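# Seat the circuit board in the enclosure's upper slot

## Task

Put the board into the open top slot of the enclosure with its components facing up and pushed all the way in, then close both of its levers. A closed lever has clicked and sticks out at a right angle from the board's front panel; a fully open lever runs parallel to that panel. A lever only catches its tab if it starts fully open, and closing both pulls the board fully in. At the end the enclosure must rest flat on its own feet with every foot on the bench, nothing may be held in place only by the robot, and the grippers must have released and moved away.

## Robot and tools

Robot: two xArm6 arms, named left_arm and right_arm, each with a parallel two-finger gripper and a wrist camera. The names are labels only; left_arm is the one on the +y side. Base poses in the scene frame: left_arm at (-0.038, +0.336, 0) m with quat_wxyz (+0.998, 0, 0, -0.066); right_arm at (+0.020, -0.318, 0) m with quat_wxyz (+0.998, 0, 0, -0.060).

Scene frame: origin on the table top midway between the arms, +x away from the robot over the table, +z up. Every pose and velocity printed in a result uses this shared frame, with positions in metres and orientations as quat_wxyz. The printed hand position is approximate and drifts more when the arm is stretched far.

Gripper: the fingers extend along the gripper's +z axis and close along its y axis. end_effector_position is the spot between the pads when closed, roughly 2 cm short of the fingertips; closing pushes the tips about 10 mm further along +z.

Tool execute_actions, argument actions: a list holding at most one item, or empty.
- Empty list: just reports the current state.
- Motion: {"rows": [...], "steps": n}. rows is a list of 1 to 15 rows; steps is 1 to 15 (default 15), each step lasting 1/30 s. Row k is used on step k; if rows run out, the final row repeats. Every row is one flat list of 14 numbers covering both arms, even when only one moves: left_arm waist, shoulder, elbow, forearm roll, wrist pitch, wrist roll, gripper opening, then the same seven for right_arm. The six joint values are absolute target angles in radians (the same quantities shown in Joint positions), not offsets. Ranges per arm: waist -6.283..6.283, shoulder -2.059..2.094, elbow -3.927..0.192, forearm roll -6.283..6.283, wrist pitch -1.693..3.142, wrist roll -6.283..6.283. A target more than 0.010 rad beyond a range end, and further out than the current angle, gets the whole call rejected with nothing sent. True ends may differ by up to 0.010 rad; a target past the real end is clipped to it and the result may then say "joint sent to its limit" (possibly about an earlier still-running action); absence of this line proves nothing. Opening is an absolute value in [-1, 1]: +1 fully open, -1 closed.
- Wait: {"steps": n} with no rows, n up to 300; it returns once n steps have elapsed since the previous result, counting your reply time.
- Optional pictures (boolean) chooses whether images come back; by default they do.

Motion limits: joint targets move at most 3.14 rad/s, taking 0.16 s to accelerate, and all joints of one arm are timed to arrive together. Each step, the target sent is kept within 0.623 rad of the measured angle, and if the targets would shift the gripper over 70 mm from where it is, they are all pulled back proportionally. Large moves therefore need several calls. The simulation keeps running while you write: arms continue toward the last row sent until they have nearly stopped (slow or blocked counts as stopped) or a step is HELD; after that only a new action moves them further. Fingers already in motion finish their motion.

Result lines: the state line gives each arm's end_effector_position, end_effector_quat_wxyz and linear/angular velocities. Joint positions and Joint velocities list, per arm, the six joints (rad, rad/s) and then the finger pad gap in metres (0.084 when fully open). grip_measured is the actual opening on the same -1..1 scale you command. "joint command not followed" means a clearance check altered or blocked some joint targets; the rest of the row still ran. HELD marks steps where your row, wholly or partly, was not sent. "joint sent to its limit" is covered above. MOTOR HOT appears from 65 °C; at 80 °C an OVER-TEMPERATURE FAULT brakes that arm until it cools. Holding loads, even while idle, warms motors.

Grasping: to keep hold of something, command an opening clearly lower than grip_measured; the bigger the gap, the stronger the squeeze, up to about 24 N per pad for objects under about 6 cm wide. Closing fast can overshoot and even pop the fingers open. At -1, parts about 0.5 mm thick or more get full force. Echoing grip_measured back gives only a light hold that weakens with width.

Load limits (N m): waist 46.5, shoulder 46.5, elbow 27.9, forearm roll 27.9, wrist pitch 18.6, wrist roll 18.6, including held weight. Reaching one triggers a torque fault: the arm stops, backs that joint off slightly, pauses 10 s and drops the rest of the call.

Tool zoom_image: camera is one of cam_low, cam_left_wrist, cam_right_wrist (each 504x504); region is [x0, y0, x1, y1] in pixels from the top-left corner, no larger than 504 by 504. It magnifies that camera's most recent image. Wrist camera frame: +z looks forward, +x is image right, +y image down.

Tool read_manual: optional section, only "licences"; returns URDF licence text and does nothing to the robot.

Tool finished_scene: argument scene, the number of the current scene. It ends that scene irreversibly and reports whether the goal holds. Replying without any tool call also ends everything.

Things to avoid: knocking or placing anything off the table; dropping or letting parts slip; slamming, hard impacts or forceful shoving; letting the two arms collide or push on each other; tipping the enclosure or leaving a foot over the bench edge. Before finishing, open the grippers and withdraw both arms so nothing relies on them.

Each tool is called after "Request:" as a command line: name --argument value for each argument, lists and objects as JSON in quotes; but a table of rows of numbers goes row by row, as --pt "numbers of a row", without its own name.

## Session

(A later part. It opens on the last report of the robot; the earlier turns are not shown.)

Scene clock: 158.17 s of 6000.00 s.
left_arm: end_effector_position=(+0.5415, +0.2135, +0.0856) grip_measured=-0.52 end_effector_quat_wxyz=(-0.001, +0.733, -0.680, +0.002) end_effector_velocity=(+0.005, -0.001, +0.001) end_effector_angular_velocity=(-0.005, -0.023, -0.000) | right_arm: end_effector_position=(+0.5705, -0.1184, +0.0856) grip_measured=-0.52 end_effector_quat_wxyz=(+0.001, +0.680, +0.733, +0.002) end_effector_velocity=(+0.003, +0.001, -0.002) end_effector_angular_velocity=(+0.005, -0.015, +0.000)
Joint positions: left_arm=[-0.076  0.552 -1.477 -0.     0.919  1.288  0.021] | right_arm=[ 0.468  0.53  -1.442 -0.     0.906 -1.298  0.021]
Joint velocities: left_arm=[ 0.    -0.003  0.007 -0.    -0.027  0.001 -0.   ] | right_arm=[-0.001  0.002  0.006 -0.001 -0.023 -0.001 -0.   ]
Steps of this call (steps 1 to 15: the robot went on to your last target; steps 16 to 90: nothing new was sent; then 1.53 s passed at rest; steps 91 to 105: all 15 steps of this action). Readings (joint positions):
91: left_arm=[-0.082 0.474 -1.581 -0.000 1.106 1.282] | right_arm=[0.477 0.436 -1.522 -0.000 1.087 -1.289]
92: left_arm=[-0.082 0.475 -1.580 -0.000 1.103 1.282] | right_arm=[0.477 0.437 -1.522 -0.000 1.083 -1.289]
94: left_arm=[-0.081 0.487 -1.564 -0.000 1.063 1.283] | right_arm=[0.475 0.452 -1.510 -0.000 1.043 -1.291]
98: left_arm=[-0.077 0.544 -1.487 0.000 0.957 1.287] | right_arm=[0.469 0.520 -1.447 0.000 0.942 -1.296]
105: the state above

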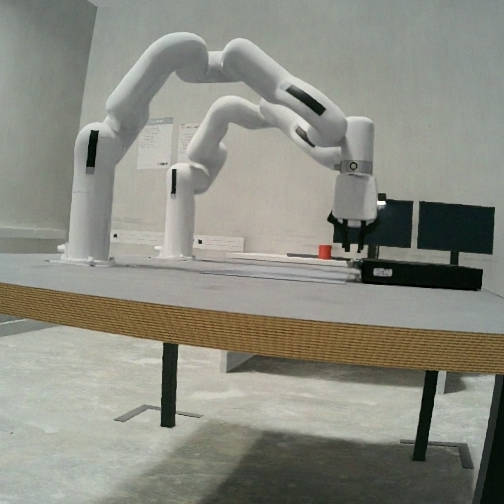

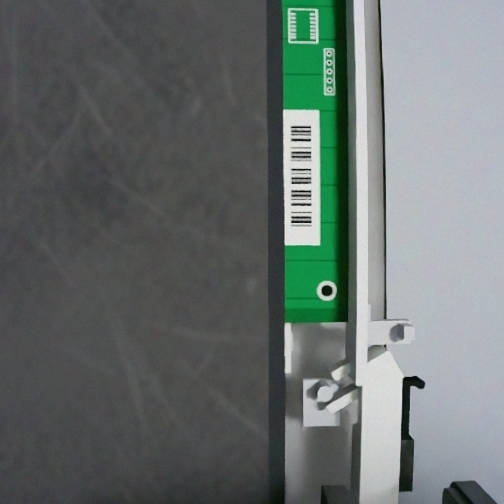

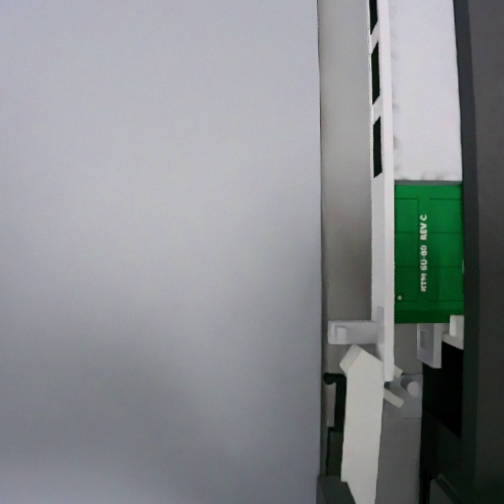

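Request:
execute_actions --actions '[{"rows":[[-0.076,0.555,-1.473,0,0.918,1.288,-0.5,0.4707,0.518,-1.414,0,0.896,-1.295,-0.5]],"steps":8}]' --pictures false

Request:
execute_actions --actions '[{"rows":[[-0.076,0.602,-1.458,0,0.856,1.288,-0.5,0.4707,0.5655,-1.399,0,0.8335,-1.295,-0.5]]}]' --pictures false

Request:
execute_actions --actions '[{"rows":[[-0.076,0.602,-1.458,0,0.856,1.288,-0.6,0.4695,0.572,-1.409,0,0.837,-1.296,-0.6],[-0.076,0.602,-1.458,0,0.856,1.288,-0.65,0.4695,0.572,-1.409,0,0.837,-1.296,-0.65],[-0.076,0.602,-1.458,0,0.856,1.288,-0.7,0.4695,0.572,-1.409,0,0.837,-1.296,-0.7],[-0.076,0.602,-1.458,0,0.856,1.288,-0.8,0.4695,0.572,-1.409,0,0.837,-1.296,-0.8]]}]'

Scene clock: 163.40 s of 6000.00 s.
left_arm: end_effector_position=(+0.5398, +0.2139, +0.0826) grip_measured=-0.52 end_effector_quat_wxyz=(+0.000, +0.733, -0.680, +0.000) end_effector_velocity=(+0.000, -0.000, +0.000) end_effector_angular_velocity=(-0.000, -0.002, -0.002) | right_arm: end_effector_position=(+0.5645, -0.1190, +0.0828) grip_measured=-0.52 end_effector_quat_wxyz=(-0.000, +0.680, +0.733, -0.000) end_effector_velocity=(-0.005, -0.000, +0.001) end_effector_angular_velocity=(-0.000, -0.003, +0.001)
Joint positions: left_arm=[-0.076  0.555 -1.473  0.     0.918  1.288  0.021] | right_arm=[ 0.471  0.519 -1.416  0.     0.897 -1.295  0.021]
Joint velocities: left_arm=[-0.001  0.     0.    -0.    -0.002  0.002  0.   ] | right_arm=[ 0.003 -0.02   0.03  -0.001 -0.013  0.003 -0.   ]
Steps of this call (steps 1 to 15: the robot went on to your last target; steps 16 to 90: nothing new was sent; then 1.97 s passed at rest; steps 91 to 98: all 8 steps of this action). Readings (joint positions):
91: left_arm=[-0.076 0.555 -1.473 -0.000 0.918 1.288] | right_arm=[0.468 0.533 -1.438 0.000 0.905 -1.298]
92: left_arm=[-0.076 0.555 -1.473 -0.000 0.918 1.288] | right_arm=[0.468 0.532 -1.436 -0.000 0.904 -1.298]
94: left_arm=[-0.076 0.555 -1.473 0.000 0.918 1.288] | right_arm=[0.469 0.526 -1.427 -0.000 0.901 -1.297]
98: the state above

Scene clock: 163.90 s of 6000.00 s.
left_arm: end_effector_position=(+0.5406, +0.2138, +0.0548) grip_measured=-0.52 end_effector_quat_wxyz=(-0.001, +0.733, -0.680, +0.001) end_effector_velocity=(-0.004, +0.001, -0.007) end_effector_angular_velocity=(+0.003, +0.012, -0.001) | right_arm: end_effector_position=(+0.5646, -0.1188, +0.0551) grip_measured=-0.52 end_effector_quat_wxyz=(+0.000, +0.680, +0.733, +0.001) end_effector_velocity=(-0.003, -0.000, -0.006) end_effector_angular_velocity=(-0.003, +0.007, +0.001)
Joint positions: left_arm=[-0.076  0.601 -1.459 -0.     0.856  1.288  0.021] | right_arm=[ 0.471  0.565 -1.4   -0.     0.834 -1.295  0.021]
Joint velocities: left_arm=[-0.     0.007  0.009  0.    -0.003  0.001 -0.   ] | right_arm=[ 0.002  0.006  0.007 -0.001 -0.005  0.001 -0.   ]
Steps of this call (steps 1 to 15: all 15 steps of this action). Readings (joint positions):
1: left_arm=[-0.076 0.555 -1.473 -0.000 0.918 1.288] | right_arm=[0.471 0.519 -1.416 0.000 0.897 -1.295]
2: left_arm=[-0.076 0.556 -1.473 -0.000 0.915 1.288] | right_arm=[0.471 0.520 -1.415 -0.000 0.893 -1.295]
4: left_arm=[-0.076 0.571 -1.471 -0.000 0.891 1.288] | right_arm=[0.471 0.535 -1.412 -0.000 0.869 -1.295]
8: left_arm=[-0.076 0.600 -1.455 0.000 0.864 1.288] | right_arm=[0.471 0.563 -1.397 0.000 0.842 -1.295]
15: the state above

Scene clock: 164.40 s of 6000.00 s.
left_arm: end_effector_position=(+0.5400, +0.2139, +0.0538) grip_measured=-0.78 end_effector_quat_wxyz=(-0.000, +0.733, -0.680, +0.000) end_effector_velocity=(+0.000, +0.000, +0.000) end_effector_angular_velocity=(-0.000, -0.000, -0.000) | right_arm: end_effector_position=(+0.5662, -0.1190, +0.0541) grip_measured=-0.78 end_effector_quat_wxyz=(+0.000, +0.680, +0.733, +0.000) end_effector_velocity=(+0.000, -0.000, +0.000) end_effector_angular_velocity=(-0.000, -0.000, +0.002)
Joint positions: left_arm=[-0.076  0.602 -1.458  0.     0.856  1.288  0.01 ] | right_arm=[ 0.47   0.572 -1.409 -0.     0.837 -1.296  0.01 ]
Joint velocities: left_arm=[ 0.    -0.     0.     0.    -0.     0.001  0.   ] | right_arm=[-0.     0.    -0.    -0.001 -0.    -0.002 -0.   ]
Steps of this call (steps 1 to 15: all 15 steps of this action). Readings (joint positions):
1: left_arm=[-0.076 0.601 -1.459 -0.000 0.856 1.288] | right_arm=[0.471 0.565 -1.400 -0.000 0.834 -1.295]
2: left_arm=[-0.076 0.601 -1.458 -0.000 0.856 1.288] | right_arm=[0.471 0.566 -1.400 0.000 0.834 -1.295]
4: left_arm=[-0.076 0.602 -1.458 0.000 0.856 1.288] | right_arm=[0.470 0.568 -1.404 0.000 0.835 -1.295]
8: left_arm=[-0.076 0.602 -1.458 -0.000 0.856 1.288] | right_arm=[0.470 0.571 -1.408 0.000 0.837 -1.296]
15: the state above

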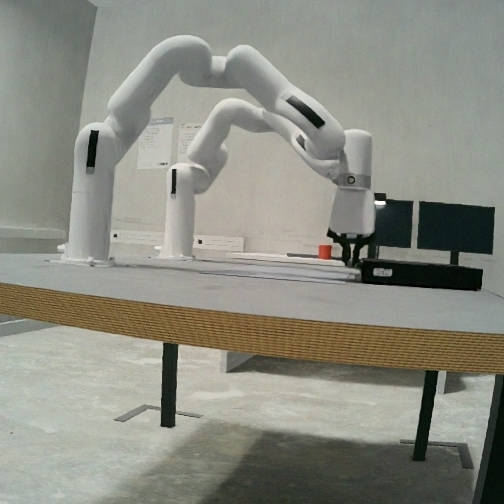

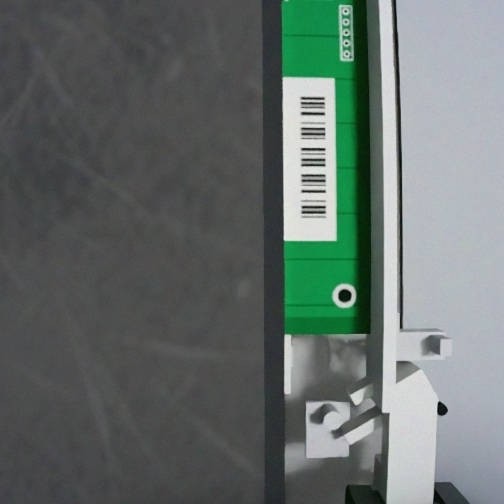

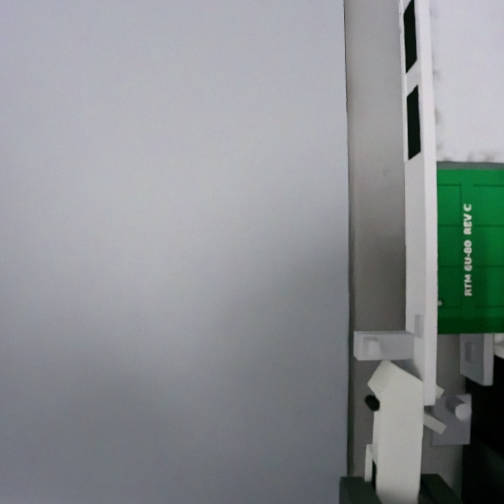

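Advance left 4, right 5.

Request:
execute_actions --actions '[{"rows":[[-0.074,0.6145,-1.4785,0,0.864,1.29,-0.8,0.467,0.5875,-1.434,0,0.8465,-1.31,-0.8]]}]'

Scene clock: 166.13 s of 6000.00 s.
left_arm: end_effector_position=(+0.5439, +0.2142, +0.0537) grip_measured=-0.78 end_effector_quat_wxyz=(+0.000, +0.733, -0.680, -0.000) end_effector_velocity=(+0.001, -0.000, +0.000) end_effector_angular_velocity=(-0.000, -0.001, -0.001) | right_arm: end_effector_position=(+0.5712, -0.1186, +0.0539) grip_measured=-0.78 end_effector_quat_wxyz=(+0.000, +0.676, +0.737, +0.000) end_effector_velocity=(+0.000, +0.001, -0.000) end_effector_angular_velocity=(+0.000, -0.001, +0.004)
Joint positions: left_arm=[-0.074  0.614 -1.478 -0.     0.864  1.29   0.01 ] | right_arm=[ 0.467  0.587 -1.434  0.     0.847 -1.31   0.01 ]
Joint velocities: left_arm=[ 0.     0.001 -0.002  0.    -0.     0.001  0.   ] | right_arm=[ 0.002  0.001 -0.002 -0.    -0.    -0.001 -0.   ]
Steps of this call (steps 1 to 15: the robot went on to your last target; steps 16 to 37: nothing new was sent; steps 38 to 52: all 15 steps of this action). Readings (joint positions):
38: left_arm=[-0.076 0.602 -1.458 0.000 0.856 1.288] | right_arm=[0.469 0.572 -1.409 -0.000 0.837 -1.296]
39: left_arm=[-0.076 0.603 -1.460 0.000 0.857 1.288] | right_arm=[0.469 0.573 -1.411 -0.000 0.838 -1.297]
41: left_arm=[-0.075 0.608 -1.468 -0.000 0.861 1.289] | right_arm=[0.468 0.579 -1.421 -0.000 0.842 -1.303]
45: left_arm=[-0.074 0.613 -1.476 -0.000 0.864 1.290] | right_arm=[0.467 0.586 -1.432 0.000 0.846 -1.309]
52: the state above

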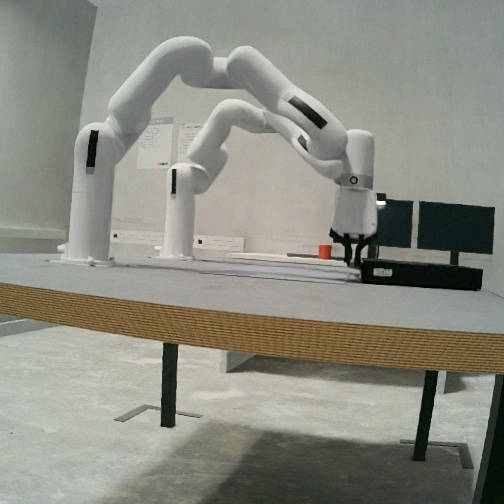

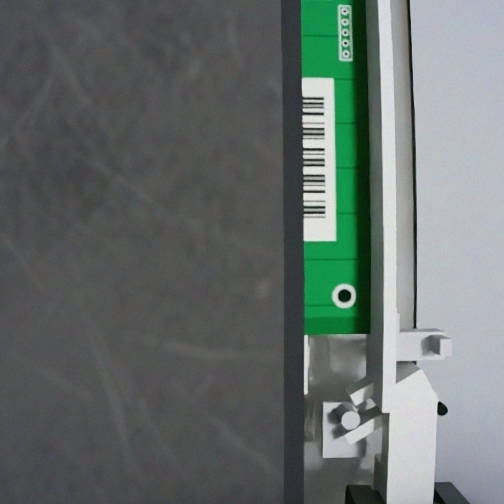

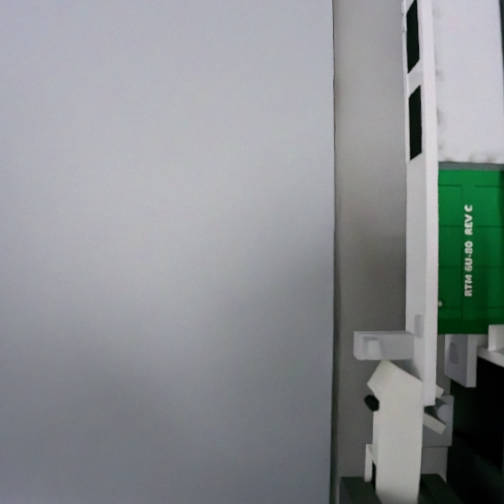

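Request:
execute_actions --actions '[{"rows":[[-0.08,0.59,-1.439,0,0.849,1.02,-0.6,0.475,0.563,-1.394,0,0.831,-1.03,-0.6]]}]' --pictures false

Request:
execute_actions --actions '[{"rows":[[-0.0936,0.5715,-1.4087,0,0.837,0.746,-0.6,0.4866,0.5445,-1.365,0,0.8205,-0.755,-0.6]]}]'

Request:
execute_actions --actions '[{"rows":[[-0.1237,0.563,-1.395,0,0.832,0.193,-0.6,0.5168,0.5355,-1.35,0,0.8145,-0.202,-0.6]]}]' --pictures false

Request:
execute_actions --actions '[{"rows":[[-0.1585,0.586,-1.4327,0,0.8467,-0.3655,-0.6,0.5522,0.5575,-1.386,0,0.8285,0.357,-0.6]]}]' --pictures false

Request:
execute_actions --actions '[{"steps":15}]'

Scene clock: 174.43 s of 6000.00 s.
left_arm: end_effector_position=(+0.5361, +0.2124, +0.0540) grip_measured=-0.62 end_effector_quat_wxyz=(-0.000, +0.815, -0.579, +0.000) end_effector_velocity=(-0.001, -0.000, +0.001) end_effector_angular_velocity=(-0.000, -0.001, +0.035) | right_arm: end_effector_position=(+0.5624, -0.1171, +0.0537) grip_measured=-0.62 end_effector_quat_wxyz=(-0.000, +0.769, +0.640, -0.000) end_effector_velocity=(-0.001, +0.000, +0.001) end_effector_angular_velocity=(+0.000, -0.001, -0.039)
Joint positions: left_arm=[-0.08   0.59  -1.44  -0.     0.849  1.023  0.017] | right_arm=[ 0.475  0.564 -1.394 -0.     0.831 -1.033  0.017]
Joint velocities: left_arm=[-0.001 -0.005  0.005 -0.    -0.002 -0.036  0.   ] | right_arm=[ 0.001 -0.004  0.005 -0.    -0.002  0.041  0.   ]
Steps of this call (steps 1 to 15: the robot went on to your last target; steps 16 to 90: nothing new was sent; then 4.80 s passed at rest; steps 91 to 105: all 15 steps of this action). Readings (joint positions):
91: left_arm=[-0.074 0.614 -1.478 0.000 0.864 1.290] | right_arm=[0.467 0.587 -1.434 -0.000 0.846 -1.310]
92: left_arm=[-0.074 0.614 -1.478 0.000 0.864 1.287] | right_arm=[0.467 0.587 -1.434 -0.000 0.846 -1.307]
94: left_arm=[-0.075 0.611 -1.472 0.000 0.861 1.246] | right_arm=[0.468 0.585 -1.427 -0.000 0.844 -1.266]
98: left_arm=[-0.079 0.596 -1.448 0.000 0.852 1.082] | right_arm=[0.473 0.570 -1.402 -0.000 0.834 -1.096]
105: the state above

Scene clock: 174.93 s of 6000.00 s.
left_arm: end_effector_position=(+0.5286, +0.2059, +0.0541) grip_measured=-0.62 end_effector_quat_wxyz=(-0.000, +0.884, -0.468, +0.000) end_effector_velocity=(-0.001, -0.001, +0.000) end_effector_angular_velocity=(-0.000, -0.001, +0.037) | right_arm: end_effector_position=(+0.5547, -0.1128, +0.0543) grip_measured=-0.62 end_effector_quat_wxyz=(+0.000, +0.846, +0.533, +0.000) end_effector_velocity=(-0.000, +0.000, +0.000) end_effector_angular_velocity=(-0.001, -0.001, -0.036)
Joint positions: left_arm=[-0.093  0.572 -1.409 -0.     0.837  0.749  0.017] | right_arm=[ 0.486  0.545 -1.365  0.     0.821 -0.758  0.017]
Joint velocities: left_arm=[-0.001 -0.002  0.004 -0.    -0.003 -0.038  0.   ] | right_arm=[ 0.001 -0.001  0.002 -0.001 -0.001  0.038  0.   ]
Steps of this call (steps 1 to 15: all 15 steps of this action). Readings (joint positions):
1: left_arm=[-0.080 0.590 -1.439 -0.000 0.849 1.022] | right_arm=[0.475 0.563 -1.394 -0.000 0.831 -1.032]
2: left_arm=[-0.080 0.590 -1.439 -0.000 0.849 1.018] | right_arm=[0.475 0.563 -1.394 -0.000 0.831 -1.028]
4: left_arm=[-0.082 0.587 -1.435 0.000 0.847 0.977] | right_arm=[0.476 0.561 -1.390 -0.000 0.829 -0.987]
8: left_arm=[-0.091 0.576 -1.415 0.000 0.840 0.810] | right_arm=[0.484 0.549 -1.371 -0.000 0.823 -0.820]
15: the state above

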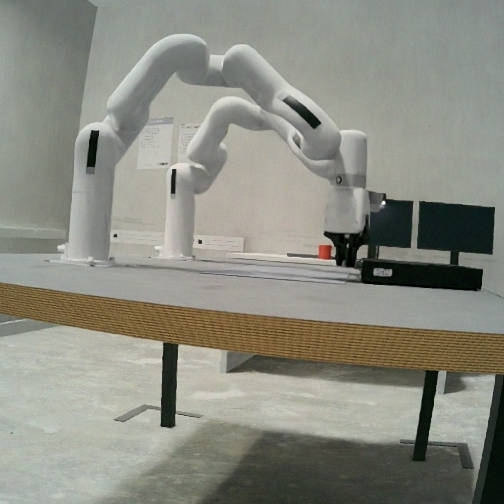

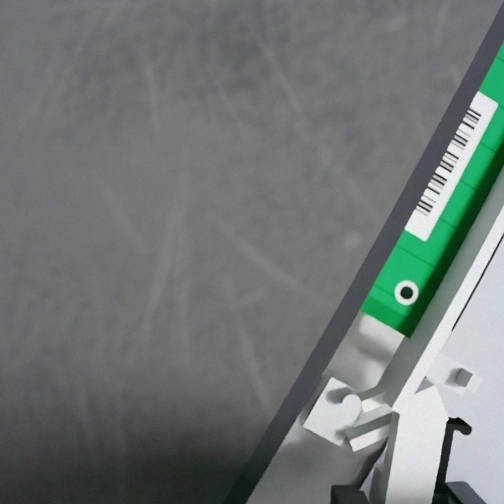

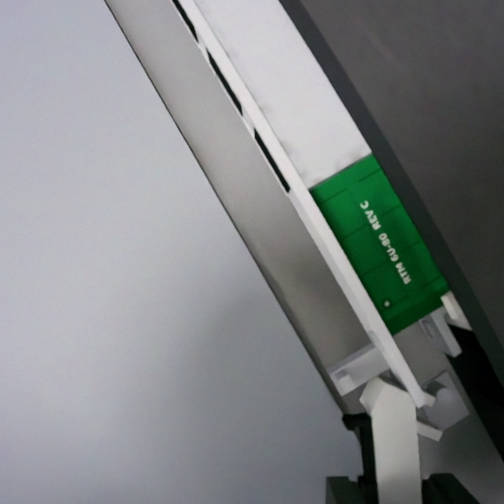

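Scene clock: 175.43 s of 6000.00 s.
left_arm: end_effector_position=(+0.5221, +0.1897, +0.0544) grip_measured=-0.62 end_effector_quat_wxyz=(+0.000, +0.974, -0.229, +0.000) end_effector_velocity=(-0.002, -0.000, -0.001) end_effector_angular_velocity=(+0.001, +0.002, +0.163) | right_arm: end_effector_position=(+0.5456, -0.0981, +0.0543) grip_measured=-0.62 end_effector_quat_wxyz=(-0.000, +0.954, +0.301, +0.000) end_effector_velocity=(-0.001, +0.001, -0.000) end_effector_angular_velocity=(+0.001, -0.000, -0.162)
Joint positions: left_arm=[-0.123  0.563 -1.396 -0.     0.832  0.206  0.017] | right_arm=[ 0.516  0.536 -1.351  0.     0.814 -0.215  0.017]
Joint velocities: left_arm=[-0.002 -0.001  0.004  0.    -0.001 -0.165 -0.   ] | right_arm=[ 0.003 -0.001  0.002  0.001 -0.002  0.164  0.   ]
Steps of this call (steps 1 to 15: all 15 steps of this action). Readings (joint positions):
1: left_arm=[-0.094 0.572 -1.409 -0.000 0.837 0.748] | right_arm=[0.487 0.545 -1.365 0.000 0.821 -0.757]
2: left_arm=[-0.094 0.572 -1.409 -0.000 0.837 0.744] | right_arm=[0.487 0.545 -1.365 0.000 0.820 -0.753]
4: left_arm=[-0.095 0.571 -1.408 0.000 0.837 0.703] | right_arm=[0.488 0.544 -1.364 -0.000 0.820 -0.712]
8: left_arm=[-0.110 0.567 -1.400 0.000 0.835 0.439] | right_arm=[0.503 0.540 -1.356 -0.000 0.817 -0.448]
15: the state above

Scene clock: 175.93 s of 6000.00 s.
left_arm: end_effector_position=(+0.5234, +0.1698, +0.0539) grip_measured=-0.61 end_effector_quat_wxyz=(-0.000, +0.999, +0.032, -0.000) end_effector_velocity=(-0.001, -0.003, -0.001) end_effector_angular_velocity=(+0.001, +0.005, +0.163) | right_arm: end_effector_position=(+0.5441, -0.0781, +0.0541) grip_measured=-0.62 end_effector_quat_wxyz=(+0.000, +0.999, +0.043, -0.000) end_effector_velocity=(-0.001, +0.002, -0.000) end_effector_angular_velocity=(-0.001, +0.002, -0.164)
Joint positions: left_arm=[-0.156  0.586 -1.432  0.001  0.847 -0.352  0.017] | right_arm=[ 0.55   0.557 -1.385 -0.001  0.829  0.344  0.017]
Joint velocities: left_arm=[-0.005  0.005 -0.007 -0.     0.007 -0.168  0.001] | right_arm=[ 0.004  0.004 -0.006 -0.     0.005  0.168  0.001]
Steps of this call (steps 1 to 15: all 15 steps of this action). Readings (joint positions):
1: left_arm=[-0.123 0.563 -1.396 -0.000 0.832 0.201] | right_arm=[0.516 0.536 -1.350 0.000 0.814 -0.210]
2: left_arm=[-0.123 0.563 -1.396 -0.000 0.832 0.195] | right_arm=[0.517 0.536 -1.351 0.000 0.815 -0.204]
4: left_arm=[-0.126 0.567 -1.401 0.000 0.834 0.151] | right_arm=[0.519 0.539 -1.356 -0.000 0.817 -0.161]
8: left_arm=[-0.142 0.578 -1.419 0.000 0.842 -0.114] | right_arm=[0.536 0.550 -1.373 -0.000 0.824 0.105]
15: the state above

Scene clock: 176.43 s of 6000.00 s.
left_arm: end_effector_position=(+0.5234, +0.1691, +0.0540) grip_measured=-0.61 end_effector_quat_wxyz=(-0.000, +0.999, +0.038, -0.000) end_effector_velocity=(-0.001, -0.001, +0.000) end_effector_angular_velocity=(-0.000, +0.001, -0.001) | right_arm: end_effector_position=(+0.5439, -0.0774, +0.0541) grip_measured=-0.61 end_effector_quat_wxyz=(+0.000, +0.999, +0.037, -0.000) end_effector_velocity=(-0.000, +0.001, -0.000) end_effector_angular_velocity=(-0.000, +0.001, -0.002)
Joint positions: left_arm=[-0.157  0.586 -1.432  0.001  0.847 -0.365  0.017] | right_arm=[ 0.551  0.557 -1.386 -0.001  0.829  0.357  0.017]
Joint velocities: left_arm=[-0.002 -0.    -0.    -0.001  0.001 -0.001  0.   ] | right_arm=[ 0.001 -0.     0.     0.     0.     0.003  0.   ]
Steps of this call (steps 1 to 15: the robot went on to your last target). Readings (joint positions):
1: left_arm=[-0.156 0.586 -1.432 0.001 0.847 -0.357] | right_arm=[0.550 0.557 -1.385 -0.001 0.829 0.348]
2: left_arm=[-0.156 0.586 -1.432 0.001 0.847 -0.360] | right_arm=[0.550 0.557 -1.385 -0.001 0.829 0.351]
4: left_arm=[-0.156 0.586 -1.432 0.001 0.847 -0.363] | right_arm=[0.550 0.557 -1.385 -0.001 0.829 0.354]
8: left_arm=[-0.157 0.586 -1.432 0.001 0.847 -0.365] | right_arm=[0.550 0.557 -1.385 -0.001 0.829 0.356]
15: the state above

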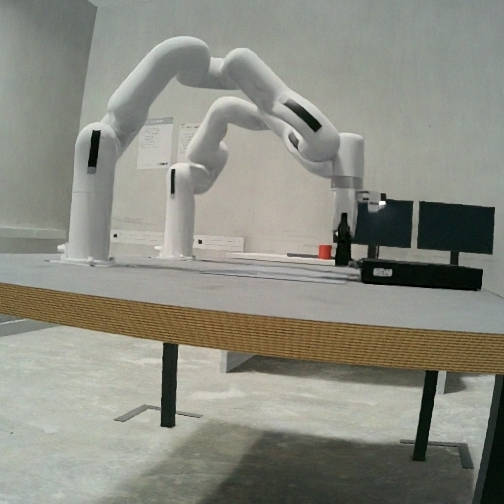

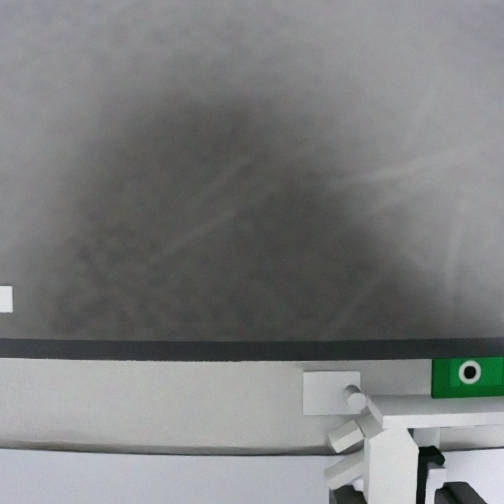

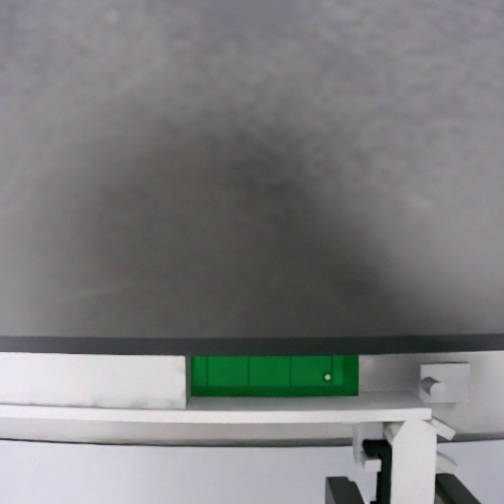

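Request:
execute_actions --actions '[{"rows":[[-0.1625,0.529,-1.34,0,0.811,-0.3695,-0.45,0.5559,0.502,-1.295,0,0.793,0.361,-0.45]]}]' --pictures false

Request:
execute_actions --actions '[{"rows":[[-0.1625,0.529,-1.34,0,0.811,-0.3695,-0.65,0.5559,0.502,-1.295,0,0.793,0.361,-0.65],[-0.1625,0.529,-1.34,0,0.811,-0.3695,-0.65,0.5559,0.502,-1.295,0,0.793,0.361,-0.65],[-0.1625,0.529,-1.34,0,0.811,-0.3695,-0.75,0.5559,0.502,-1.295,0,0.793,0.361,-0.75],[-0.1625,0.529,-1.34,0,0.811,-0.3695,-0.85,0.5559,0.502,-1.295,0,0.793,0.361,-0.85]],"steps":12}]' --pictures false

Request:
execute_actions --actions '[{"rows":[[-0.138,0.521,-1.327,0,0.806,0.004,-0.85,0.5311,0.495,-1.2835,0,0.7885,-0.013,-0.85]]}]' --pictures false

Request:
execute_actions --actions '[{"rows":[[-0.1035,0.538,-1.3545,0,0.8165,0.5625,-0.85,0.4962,0.5125,-1.312,0,0.7995,-0.572,-0.85]]}]' --pictures false

Request:
execute_actions --actions '[{"rows":[[-0.076,0.602,-1.458,0,0.856,1.288,-0.65,0.4695,0.572,-1.409,0,0.837,-1.306,-0.65]]}]' --pictures false

Request:
execute_actions --actions '[{"rows":[[-0.076,0.602,-1.458,0,0.856,1.288,-0.8,0.4695,0.572,-1.409,0,0.837,-1.306,-0.8]]}]'

Scene clock: 184.80 s of 6000.00 s.
left_arm: end_effector_position=(+0.5052, +0.1702, +0.0547) grip_measured=-0.47 end_effector_quat_wxyz=(+0.000, +0.999, +0.037, +0.000) end_effector_velocity=(-0.001, +0.006, -0.002) end_effector_angular_velocity=(+0.004, +0.003, +0.007) | right_arm: end_effector_position=(+0.5262, -0.0813, +0.0543) grip_measured=-0.47 end_effector_quat_wxyz=(-0.000, +0.999, +0.038, +0.001) end_effector_velocity=(-0.001, -0.007, -0.002) end_effector_angular_velocity=(-0.007, +0.006, -0.008)
Joint positions: left_arm=[-0.164  0.529 -1.341 -0.001  0.811 -0.369  0.024] | right_arm=[ 0.557  0.502 -1.296  0.001  0.793  0.361  0.024]
Joint velocities: left_arm=[ 0.009 -0.003  0.011  0.004 -0.003 -0.001  0.   ] | right_arm=[-0.01  -0.003  0.01  -0.005  0.002  0.001  0.   ]
Steps of this call (steps 1 to 15: the robot went on to your last target; steps 16 to 90: nothing new was sent; then 4.87 s passed at rest; steps 91 to 105: all 15 steps of this action). Readings (joint positions):
91: left_arm=[-0.158 0.586 -1.433 -0.000 0.847 -0.365] | right_arm=[0.552 0.558 -1.386 0.000 0.828 0.357]
92: left_arm=[-0.159 0.585 -1.430 -0.001 0.845 -0.366] | right_arm=[0.553 0.556 -1.384 0.001 0.826 0.357]
94: left_arm=[-0.164 0.566 -1.401 -0.002 0.832 -0.367] | right_arm=[0.558 0.539 -1.355 0.002 0.813 0.358]
98: left_arm=[-0.168 0.535 -1.353 -0.002 0.814 -0.369] | right_arm=[0.562 0.508 -1.308 0.003 0.795 0.361]
105: the state above

Scene clock: 185.20 s of 6000.00 s.
left_arm: end_effector_position=(+0.5050, +0.1719, +0.0543) grip_measured=-0.78 end_effector_quat_wxyz=(-0.000, +0.999, +0.038, -0.000) end_effector_velocity=(+0.000, -0.001, +0.000) end_effector_angular_velocity=(-0.001, -0.003, -0.002) | right_arm: end_effector_position=(+0.5261, -0.0829, +0.0540) grip_measured=-0.78 end_effector_quat_wxyz=(+0.000, +0.999, +0.037, -0.000) end_effector_velocity=(-0.000, +0.001, +0.000) end_effector_angular_velocity=(+0.001, +0.000, -0.000)
Joint positions: left_arm=[-0.161  0.529 -1.34   0.     0.812 -0.37   0.01 ] | right_arm=[ 0.555  0.502 -1.295 -0.001  0.794  0.361  0.01 ]
Joint velocities: left_arm=[-0.002 -0.    -0.    -0.001 -0.003  0.001  0.   ] | right_arm=[ 0.002 -0.     0.001  0.001 -0.     0.001  0.   ]
Steps of this call (steps 1 to 12: all 12 steps of this action). Readings (joint positions):
1: left_arm=[-0.164 0.529 -1.341 -0.000 0.811 -0.369] | right_arm=[0.557 0.502 -1.296 0.000 0.793 0.361]
2: left_arm=[-0.163 0.529 -1.341 -0.000 0.811 -0.369] | right_arm=[0.557 0.502 -1.296 0.000 0.793 0.361]
4: left_arm=[-0.163 0.529 -1.340 -0.000 0.811 -0.369] | right_arm=[0.557 0.502 -1.296 0.000 0.793 0.361]
8: left_arm=[-0.161 0.529 -1.340 0.000 0.812 -0.370] | right_arm=[0.555 0.502 -1.295 -0.001 0.794 0.361]
12: the state above

Scene clock: 185.70 s of 6000.00 s.
left_arm: end_effector_position=(+0.5065, +0.1837, +0.0545) grip_measured=-0.78 end_effector_quat_wxyz=(+0.000, +0.991, -0.135, +0.001) end_effector_velocity=(-0.000, +0.003, +0.001) end_effector_angular_velocity=(+0.001, +0.001, -0.062) | right_arm: end_effector_position=(+0.5296, -0.0946, +0.0541) grip_measured=-0.78 end_effector_quat_wxyz=(-0.000, +0.978, +0.209, +0.001) end_effector_velocity=(+0.000, -0.003, +0.001) end_effector_angular_velocity=(-0.001, +0.000, +0.067)
Joint positions: left_arm=[-0.14   0.522 -1.328 -0.001  0.805 -0.001  0.01 ] | right_arm=[ 0.533  0.495 -1.284  0.001  0.787 -0.008  0.01 ]
Joint velocities: left_arm=[ 0.006 -0.004  0.003  0.001  0.003  0.067  0.   ] | right_arm=[-0.005 -0.005  0.003 -0.001  0.003 -0.071 -0.   ]
Steps of this call (steps 1 to 15: all 15 steps of this action). Readings (joint positions):
1: left_arm=[-0.161 0.529 -1.340 0.000 0.812 -0.370] | right_arm=[0.555 0.502 -1.295 -0.000 0.794 0.361]
2: left_arm=[-0.161 0.529 -1.340 0.000 0.811 -0.366] | right_arm=[0.555 0.502 -1.295 -0.000 0.793 0.358]
4: left_arm=[-0.159 0.528 -1.338 0.000 0.811 -0.326] | right_arm=[0.553 0.501 -1.293 0.000 0.793 0.317]
8: left_arm=[-0.147 0.523 -1.331 -0.001 0.807 -0.112] | right_arm=[0.540 0.497 -1.287 0.001 0.790 0.104]
15: the state above

Scene clock: 186.20 s of 6000.00 s.
left_arm: end_effector_position=(+0.5172, +0.1999, +0.0554) grip_measured=-0.77 end_effector_quat_wxyz=(+0.000, +0.923, -0.384, +0.002) end_effector_velocity=(+0.001, +0.008, -0.001) end_effector_angular_velocity=(+0.004, +0.006, -0.157) | right_arm: end_effector_position=(+0.5425, -0.1088, +0.0550) grip_measured=-0.78 end_effector_quat_wxyz=(-0.000, +0.892, +0.452, +0.002) end_effector_velocity=(-0.000, -0.008, -0.004) end_effector_angular_velocity=(-0.007, +0.011, +0.158)
Joint positions: left_arm=[-0.108  0.537 -1.356 -0.001  0.815  0.55   0.01 ] | right_arm=[ 0.501  0.512 -1.313  0.001  0.798 -0.559  0.01 ]
Joint velocities: left_arm=[ 0.013  0.003 -0.002  0.002  0.007  0.169  0.003] | right_arm=[-0.012  0.005  0.001 -0.002  0.006 -0.168  0.001]
Steps of this call (steps 1 to 15: all 15 steps of this action). Readings (joint positions):
1: left_arm=[-0.140 0.521 -1.328 -0.001 0.805 0.001] | right_arm=[0.533 0.495 -1.284 0.001 0.788 -0.010]
2: left_arm=[-0.140 0.522 -1.328 -0.001 0.805 0.005] | right_arm=[0.533 0.496 -1.285 0.001 0.788 -0.014]
4: left_arm=[-0.137 0.524 -1.332 -0.000 0.807 0.047] | right_arm=[0.530 0.498 -1.288 0.000 0.790 -0.056]
8: left_arm=[-0.121 0.532 -1.345 -0.001 0.812 0.312] | right_arm=[0.514 0.506 -1.303 0.001 0.795 -0.321]
15: the state above

Scene clock: 186.70 s of 6000.00 s.
left_arm: end_effector_position=(+0.5387, +0.2161, +0.0526) grip_measured=-0.67 end_effector_quat_wxyz=(+0.000, +0.744, -0.669, -0.002) end_effector_velocity=(+0.011, -0.002, +0.003) end_effector_angular_velocity=(-0.005, -0.011, -0.381) | right_arm: end_effector_position=(+0.5654, -0.1212, +0.0531) grip_measured=-0.67 end_effector_quat_wxyz=(-0.000, +0.688, +0.725, -0.001) end_effector_velocity=(+0.007, +0.001, -0.001) end_effector_angular_velocity=(+0.001, +0.003, +0.395)
Joint positions: left_arm=[-0.073  0.601 -1.453  0.001  0.856  1.259  0.015] | right_arm=[ 0.467  0.571 -1.405 -0.001  0.837 -1.275  0.015]
Joint velocities: left_arm=[ 0.     0.022 -0.044 -0.001  0.01   0.382 -0.001] | right_arm=[-0.002  0.024 -0.037  0.001  0.015 -0.398 -0.   ]
Steps of this call (steps 1 to 15: all 15 steps of this action). Readings (joint positions):
1: left_arm=[-0.108 0.537 -1.356 -0.001 0.815 0.554] | right_arm=[0.500 0.512 -1.313 0.001 0.798 -0.564]
2: left_arm=[-0.107 0.538 -1.356 -0.001 0.816 0.560] | right_arm=[0.500 0.512 -1.313 0.001 0.799 -0.570]
4: left_arm=[-0.101 0.542 -1.361 0.000 0.820 0.604] | right_arm=[0.494 0.516 -1.318 -0.000 0.803 -0.613]
8: left_arm=[-0.089 0.569 -1.405 0.000 0.838 0.881] | right_arm=[0.482 0.542 -1.359 -0.000 0.819 -0.891]
15: the state above

Scene clock: 187.20 s of 6000.00 s.
left_arm: end_effector_position=(+0.5396, +0.2154, +0.0532) grip_measured=-0.78 end_effector_quat_wxyz=(+0.000, +0.734, -0.680, -0.001) end_effector_velocity=(+0.000, -0.001, +0.000) end_effector_angular_velocity=(-0.000, -0.000, -0.002) | right_arm: end_effector_position=(+0.5661, -0.1204, +0.0535) grip_measured=-0.78 end_effector_quat_wxyz=(-0.000, +0.677, +0.736, -0.001) end_effector_velocity=(+0.001, +0.001, +0.001) end_effector_angular_velocity=(+0.001, -0.002, +0.000)
Joint positions: left_arm=[-0.074  0.602 -1.457  0.001  0.857  1.288  0.01 ] | right_arm=[ 0.467  0.572 -1.408 -0.001  0.838 -1.306  0.01 ]
Joint velocities: left_arm=[-0.001 -0.    -0.001 -0.001  0.001  0.001  0.   ] | right_arm=[ 0.001 -0.    -0.002 -0.    -0.001  0.     0.   ]
Steps of this call (steps 1 to 15: all 15 steps of this action). Readings (joint positions):
1: left_arm=[-0.073 0.601 -1.454 0.001 0.856 1.269] | right_arm=[0.467 0.571 -1.406 -0.001 0.837 -1.286]
2: left_arm=[-0.073 0.602 -1.455 0.001 0.856 1.275] | right_arm=[0.467 0.572 -1.407 -0.001 0.837 -1.293]
4: left_arm=[-0.073 0.602 -1.456 0.001 0.856 1.282] | right_arm=[0.467 0.572 -1.407 -0.001 0.837 -1.300]
8: left_arm=[-0.074 0.602 -1.457 0.001 0.857 1.287] | right_arm=[0.467 0.572 -1.408 -0.001 0.838 -1.305]
15: the state above

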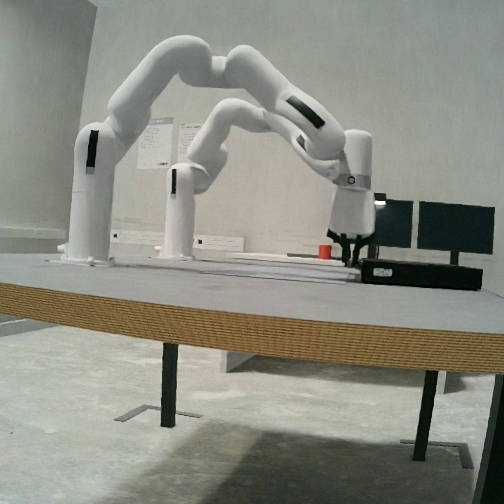

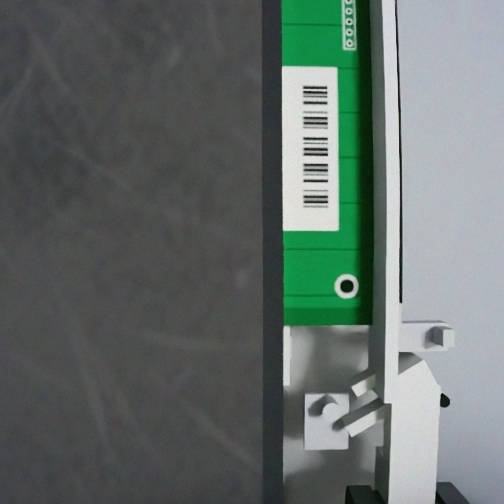

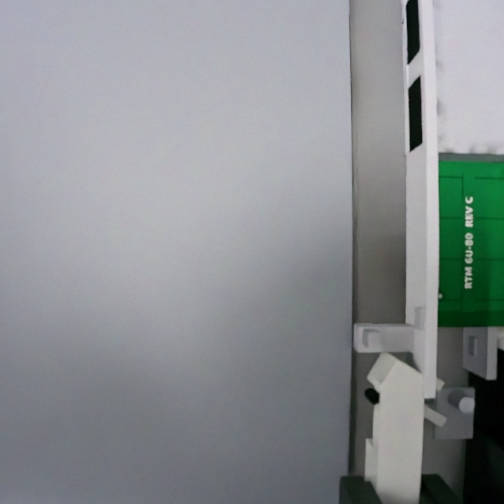

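Request:
execute_actions --actions '[{"rows":[[-0.0697,0.6215,-1.49,0,0.8685,1.294,-0.85,0.4625,0.594,-1.4445,0,0.8505,-1.315,-0.85]]}]'

Request:
execute_actions --actions '[{"rows":[[-0.0755,0.602,-1.458,0,0.856,1.027,-0.85,0.4681,0.574,-1.4125,0,0.8385,-1.036,-0.85]]}]' --pictures false

Request:
execute_actions --actions '[{"rows":[[-0.086,0.5824,-1.4264,0,0.844,0.754,-0.85,0.4784,0.5547,-1.3815,0,0.8268,-0.764,-0.85]]}]'

Scene clock: 193.73 s of 6000.00 s.
left_arm: end_effector_position=(+0.5455, +0.2157, +0.0535) grip_measured=-0.78 end_effector_quat_wxyz=(+0.001, +0.733, -0.680, -0.001) end_effector_velocity=(+0.001, +0.001, -0.000) end_effector_angular_velocity=(+0.000, -0.002, -0.001) | right_arm: end_effector_position=(+0.5730, -0.1196, +0.0538) grip_measured=-0.78 end_effector_quat_wxyz=(-0.001, +0.675, +0.738, -0.001) end_effector_velocity=(+0.002, -0.000, +0.001) end_effector_angular_velocity=(+0.002, -0.005, -0.002)
Joint positions: left_arm=[-0.071  0.62  -1.489 -0.001  0.871  1.294  0.01 ] | right_arm=[ 0.464  0.593 -1.443  0.001  0.853 -1.315  0.01 ]
Joint velocities: left_arm=[ 0.001  0.002 -0.003  0.001 -0.001  0.002  0.   ] | right_arm=[-0.002  0.002 -0.004  0.    -0.003 -0.001 -0.   ]
Steps of this call (steps 1 to 15: the robot went on to your last target; steps 16 to 90: nothing new was sent; then 3.03 s passed at rest; steps 91 to 105: all 15 steps of this action). Readings (joint positions):
91: left_arm=[-0.074 0.602 -1.458 -0.000 0.856 1.288] | right_arm=[0.468 0.572 -1.409 -0.000 0.837 -1.306]
92: left_arm=[-0.074 0.603 -1.460 -0.000 0.857 1.289] | right_arm=[0.468 0.573 -1.411 0.000 0.838 -1.307]
94: left_arm=[-0.073 0.611 -1.473 -0.000 0.862 1.291] | right_arm=[0.466 0.582 -1.426 0.000 0.843 -1.310]
98: left_arm=[-0.071 0.619 -1.486 -0.001 0.869 1.293] | right_arm=[0.465 0.591 -1.441 0.001 0.850 -1.314]
105: the state above

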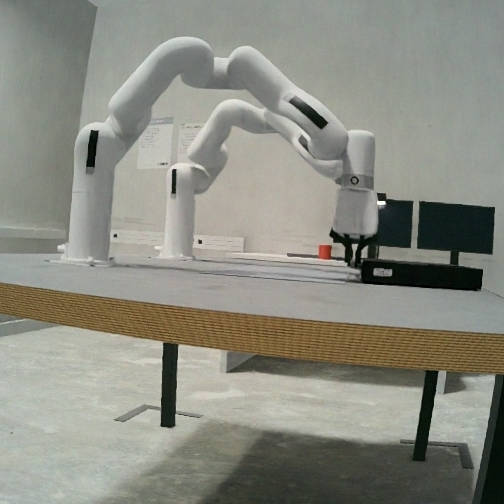

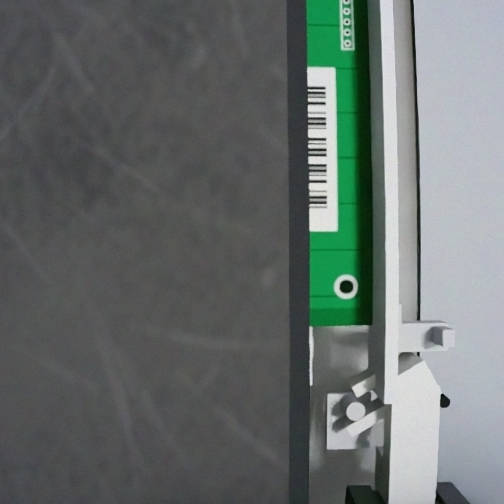

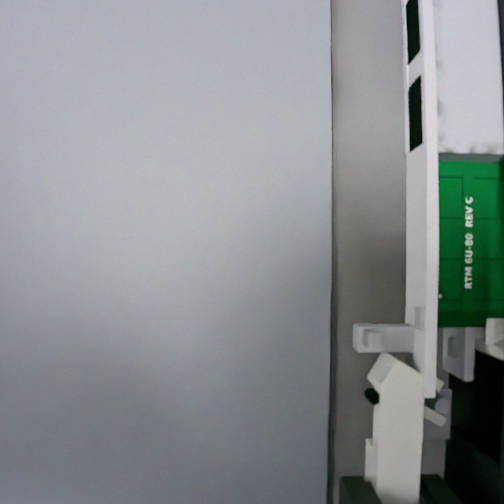

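Scene clock: 194.23 s of 6000.00 s.
left_arm: end_effector_position=(+0.5397, +0.2137, +0.0533) grip_measured=-0.78 end_effector_quat_wxyz=(+0.000, +0.814, -0.580, -0.000) end_effector_velocity=(-0.000, -0.000, +0.001) end_effector_angular_velocity=(-0.000, -0.002, +0.036) | right_arm: end_effector_position=(+0.5674, -0.1191, +0.0539) grip_measured=-0.78 end_effector_quat_wxyz=(+0.000, +0.769, +0.640, +0.001) end_effector_velocity=(-0.001, +0.000, +0.001) end_effector_angular_velocity=(+0.000, -0.000, -0.039)
Joint positions: left_arm=[-0.076  0.603 -1.458 -0.     0.856  1.03   0.01 ] | right_arm=[ 0.468  0.575 -1.413  0.     0.837 -1.039  0.01 ]
Joint velocities: left_arm=[-0.001 -0.003  0.004  0.    -0.003 -0.037  0.   ] | right_arm=[ 0.001 -0.005  0.004 -0.     0.     0.04   0.   ]
Steps of this call (steps 1 to 15: all 15 steps of this action). Readings (joint positions):
1: left_arm=[-0.071 0.621 -1.489 -0.001 0.871 1.294] | right_arm=[0.464 0.593 -1.444 0.001 0.852 -1.315]
2: left_arm=[-0.071 0.620 -1.489 -0.001 0.871 1.292] | right_arm=[0.464 0.593 -1.443 0.001 0.852 -1.313]
4: left_arm=[-0.071 0.619 -1.485 -0.000 0.868 1.255] | right_arm=[0.465 0.591 -1.440 0.000 0.849 -1.276]
8: left_arm=[-0.075 0.607 -1.465 -0.000 0.859 1.091] | right_arm=[0.467 0.580 -1.421 0.000 0.840 -1.105]
15: the state above

Scene clock: 194.73 s of 6000.00 s.
left_arm: end_effector_position=(+0.5329, +0.2091, +0.0538) grip_measured=-0.78 end_effector_quat_wxyz=(+0.000, +0.883, -0.469, +0.000) end_effector_velocity=(-0.001, -0.001, +0.001) end_effector_angular_velocity=(+0.000, -0.000, +0.036) | right_arm: end_effector_position=(+0.5595, -0.1157, +0.0543) grip_measured=-0.78 end_effector_quat_wxyz=(-0.000, +0.846, +0.534, +0.000) end_effector_velocity=(-0.002, +0.001, -0.001) end_effector_angular_velocity=(-0.001, +0.003, -0.036)
Joint positions: left_arm=[-0.086  0.583 -1.427 -0.     0.843  0.757  0.01 ] | right_arm=[ 0.479  0.555 -1.382  0.     0.827 -0.767  0.01 ]
Joint velocities: left_arm=[-0.001 -0.004  0.003  0.     0.    -0.038 -0.   ] | right_arm=[ 0.003 -0.003  0.006 -0.     0.     0.039 -0.   ]
Steps of this call (steps 1 to 15: all 15 steps of this action). Readings (joint positions):
1: left_arm=[-0.076 0.603 -1.458 -0.000 0.856 1.029] | right_arm=[0.468 0.575 -1.413 0.000 0.837 -1.038]
2: left_arm=[-0.076 0.602 -1.457 -0.000 0.856 1.025] | right_arm=[0.469 0.575 -1.413 0.000 0.837 -1.034]
4: left_arm=[-0.078 0.599 -1.453 -0.000 0.854 0.984] | right_arm=[0.470 0.572 -1.408 0.000 0.836 -0.993]
8: left_arm=[-0.084 0.587 -1.433 -0.000 0.846 0.817] | right_arm=[0.476 0.559 -1.389 0.000 0.829 -0.827]
15: the state above

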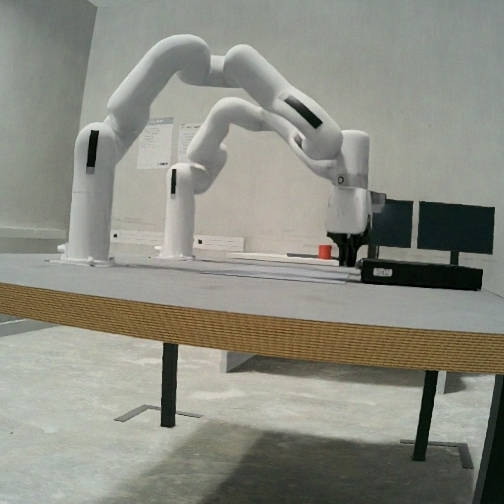

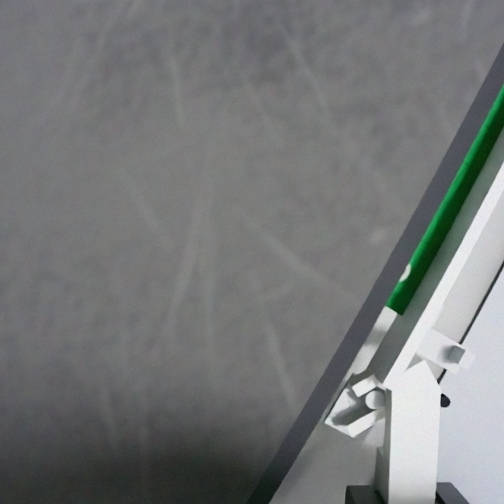

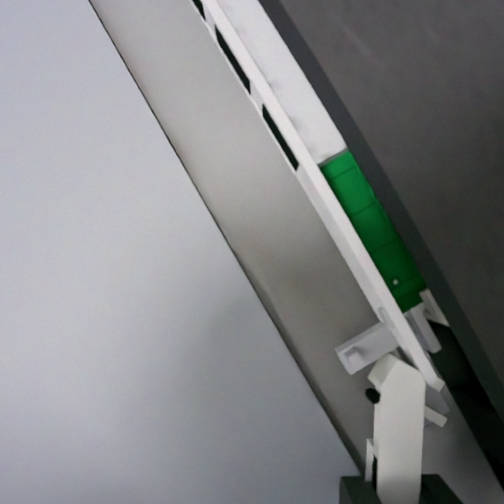

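Engaged.

Request:
execute_actions --actions '[{"rows":[[-0.1237,0.563,-1.395,0,0.832,0.193,-0.6,0.5168,0.5355,-1.35,0,0.8145,-0.202,-0.6]]}]' --pictures false

Request:
execute_actions --actions '[{"rows":[[-0.1585,0.586,-1.4327,0,0.8467,-0.3655,-0.6,0.5522,0.5575,-1.386,0,0.8285,0.357,-0.6]]}]' --pictures false

Request:
execute_actions --actions '[{"steps":20}]'

Scene clock: 199.80 s of 6000.00 s.
left_arm: end_effector_position=(+0.5236, +0.1896, +0.0558) grip_measured=-0.62 end_effector_quat_wxyz=(+0.000, +0.974, -0.229, +0.003) end_effector_velocity=(-0.009, +0.001, -0.006) end_effector_angular_velocity=(+0.005, +0.023, +0.168) | right_arm: end_effector_position=(+0.5465, -0.0980, +0.0551) grip_measured=-0.62 end_effector_quat_wxyz=(-0.000, +0.954, +0.301, +0.001) end_effector_velocity=(-0.004, +0.001, -0.002) end_effector_angular_velocity=(-0.001, +0.007, -0.169)
Joint positions: left_arm=[-0.123  0.562 -1.398  0.     0.83   0.206  0.017] | right_arm=[ 0.516  0.535 -1.352 -0.     0.814 -0.215  0.017]
Joint velocities: left_arm=[-0.002 -0.003  0.019  0.     0.008 -0.17   0.   ] | right_arm=[ 0.005 -0.004  0.01   0.001  0.001  0.173  0.   ]
Steps of this call (steps 1 to 15: the robot went on to your last target; steps 16 to 90: nothing new was sent; then 1.57 s passed at rest; steps 91 to 105: all 15 steps of this action). Readings (joint positions):
91: left_arm=[-0.086 0.582 -1.426 -0.000 0.844 0.754] | right_arm=[0.478 0.555 -1.382 0.000 0.827 -0.764]
92: left_arm=[-0.086 0.582 -1.427 -0.000 0.843 0.751] | right_arm=[0.479 0.555 -1.381 0.000 0.827 -0.761]
94: left_arm=[-0.089 0.580 -1.428 -0.000 0.840 0.710] | right_arm=[0.482 0.553 -1.379 0.000 0.826 -0.720]
98: left_arm=[-0.107 0.570 -1.413 -0.000 0.834 0.446] | right_arm=[0.500 0.543 -1.366 0.000 0.819 -0.456]
105: the state above

Scene clock: 200.30 s of 6000.00 s.
left_arm: end_effector_position=(+0.5243, +0.1696, +0.0542) grip_measured=-0.61 end_effector_quat_wxyz=(+0.000, +0.999, +0.032, +0.001) end_effector_velocity=(+0.001, -0.003, +0.000) end_effector_angular_velocity=(-0.001, -0.001, +0.167) | right_arm: end_effector_position=(+0.5450, -0.0780, +0.0543) grip_measured=-0.61 end_effector_quat_wxyz=(+0.000, +0.999, +0.043, +0.001) end_effector_velocity=(+0.000, +0.003, +0.000) end_effector_angular_velocity=(+0.000, +0.000, -0.162)
Joint positions: left_arm=[-0.156  0.586 -1.433  0.001  0.845 -0.352  0.017] | right_arm=[ 0.549  0.558 -1.386 -0.001  0.826  0.344  0.017]
Joint velocities: left_arm=[-0.004  0.005 -0.008 -0.001  0.002 -0.171  0.   ] | right_arm=[ 0.005  0.004 -0.008 -0.     0.003  0.167  0.   ]
Steps of this call (steps 1 to 15: all 15 steps of this action). Readings (joint positions):
1: left_arm=[-0.123 0.562 -1.398 0.000 0.831 0.202] | right_arm=[0.516 0.535 -1.352 -0.000 0.814 -0.211]
2: left_arm=[-0.123 0.563 -1.398 0.000 0.831 0.195] | right_arm=[0.516 0.536 -1.352 -0.000 0.814 -0.205]
4: left_arm=[-0.125 0.566 -1.402 0.000 0.834 0.152] | right_arm=[0.518 0.539 -1.356 -0.000 0.817 -0.161]
8: left_arm=[-0.141 0.578 -1.418 0.001 0.842 -0.114] | right_arm=[0.534 0.550 -1.372 -0.001 0.824 0.105]
15: the state above

Scene clock: 200.97 s of 6000.00 s.
left_arm: end_effector_position=(+0.5235, +0.1688, +0.0541) grip_measured=-0.61 end_effector_quat_wxyz=(-0.000, +0.999, +0.038, -0.000) end_effector_velocity=(-0.000, -0.001, -0.000) end_effector_angular_velocity=(-0.000, +0.001, -0.002) | right_arm: end_effector_position=(+0.5439, -0.0772, +0.0542) grip_measured=-0.61 end_effector_quat_wxyz=(+0.000, +0.999, +0.037, -0.000) end_effector_velocity=(-0.000, +0.001, +0.000) end_effector_angular_velocity=(+0.000, -0.001, -0.000)
Joint positions: left_arm=[-0.157  0.586 -1.433  0.     0.847 -0.366  0.017] | right_arm=[ 0.551  0.557 -1.386 -0.     0.829  0.357  0.017]
Joint velocities: left_arm=[-0.002  0.     0.    -0.     0.001 -0.     0.   ] | right_arm=[ 0.002 -0.001  0.001  0.    -0.     0.002  0.   ]
Steps of this call (steps 1 to 20: the robot went on to your last target). Readings (joint positions):
1: left_arm=[-0.156 0.586 -1.433 0.001 0.845 -0.357] | right_arm=[0.549 0.558 -1.386 -0.001 0.827 0.348]
2: left_arm=[-0.156 0.586 -1.433 0.001 0.845 -0.360] | right_arm=[0.549 0.558 -1.386 -0.001 0.827 0.351]
4: left_arm=[-0.156 0.586 -1.433 0.001 0.846 -0.363] | right_arm=[0.550 0.558 -1.386 -0.001 0.827 0.354]
8: left_arm=[-0.157 0.586 -1.433 0.001 0.847 -0.365] | right_arm=[0.550 0.557 -1.386 -0.001 0.828 0.356]
20: the state above

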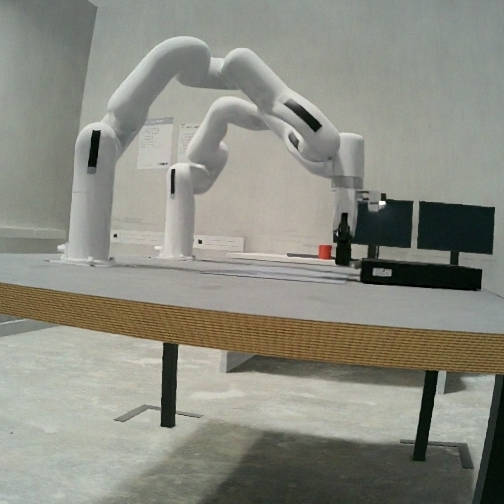

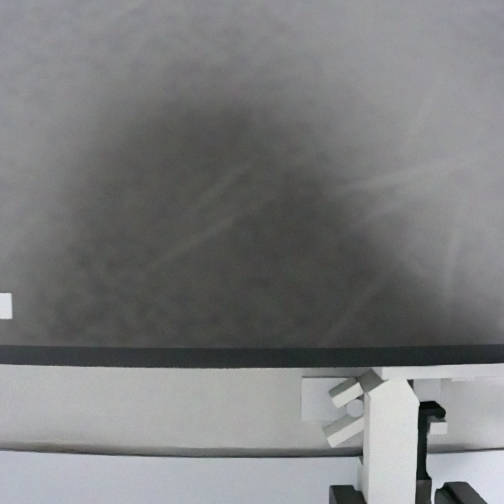

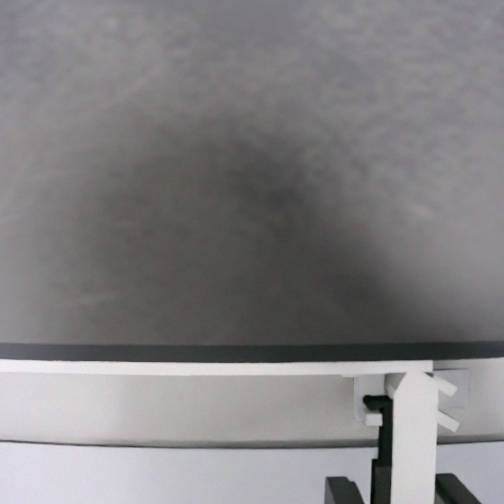

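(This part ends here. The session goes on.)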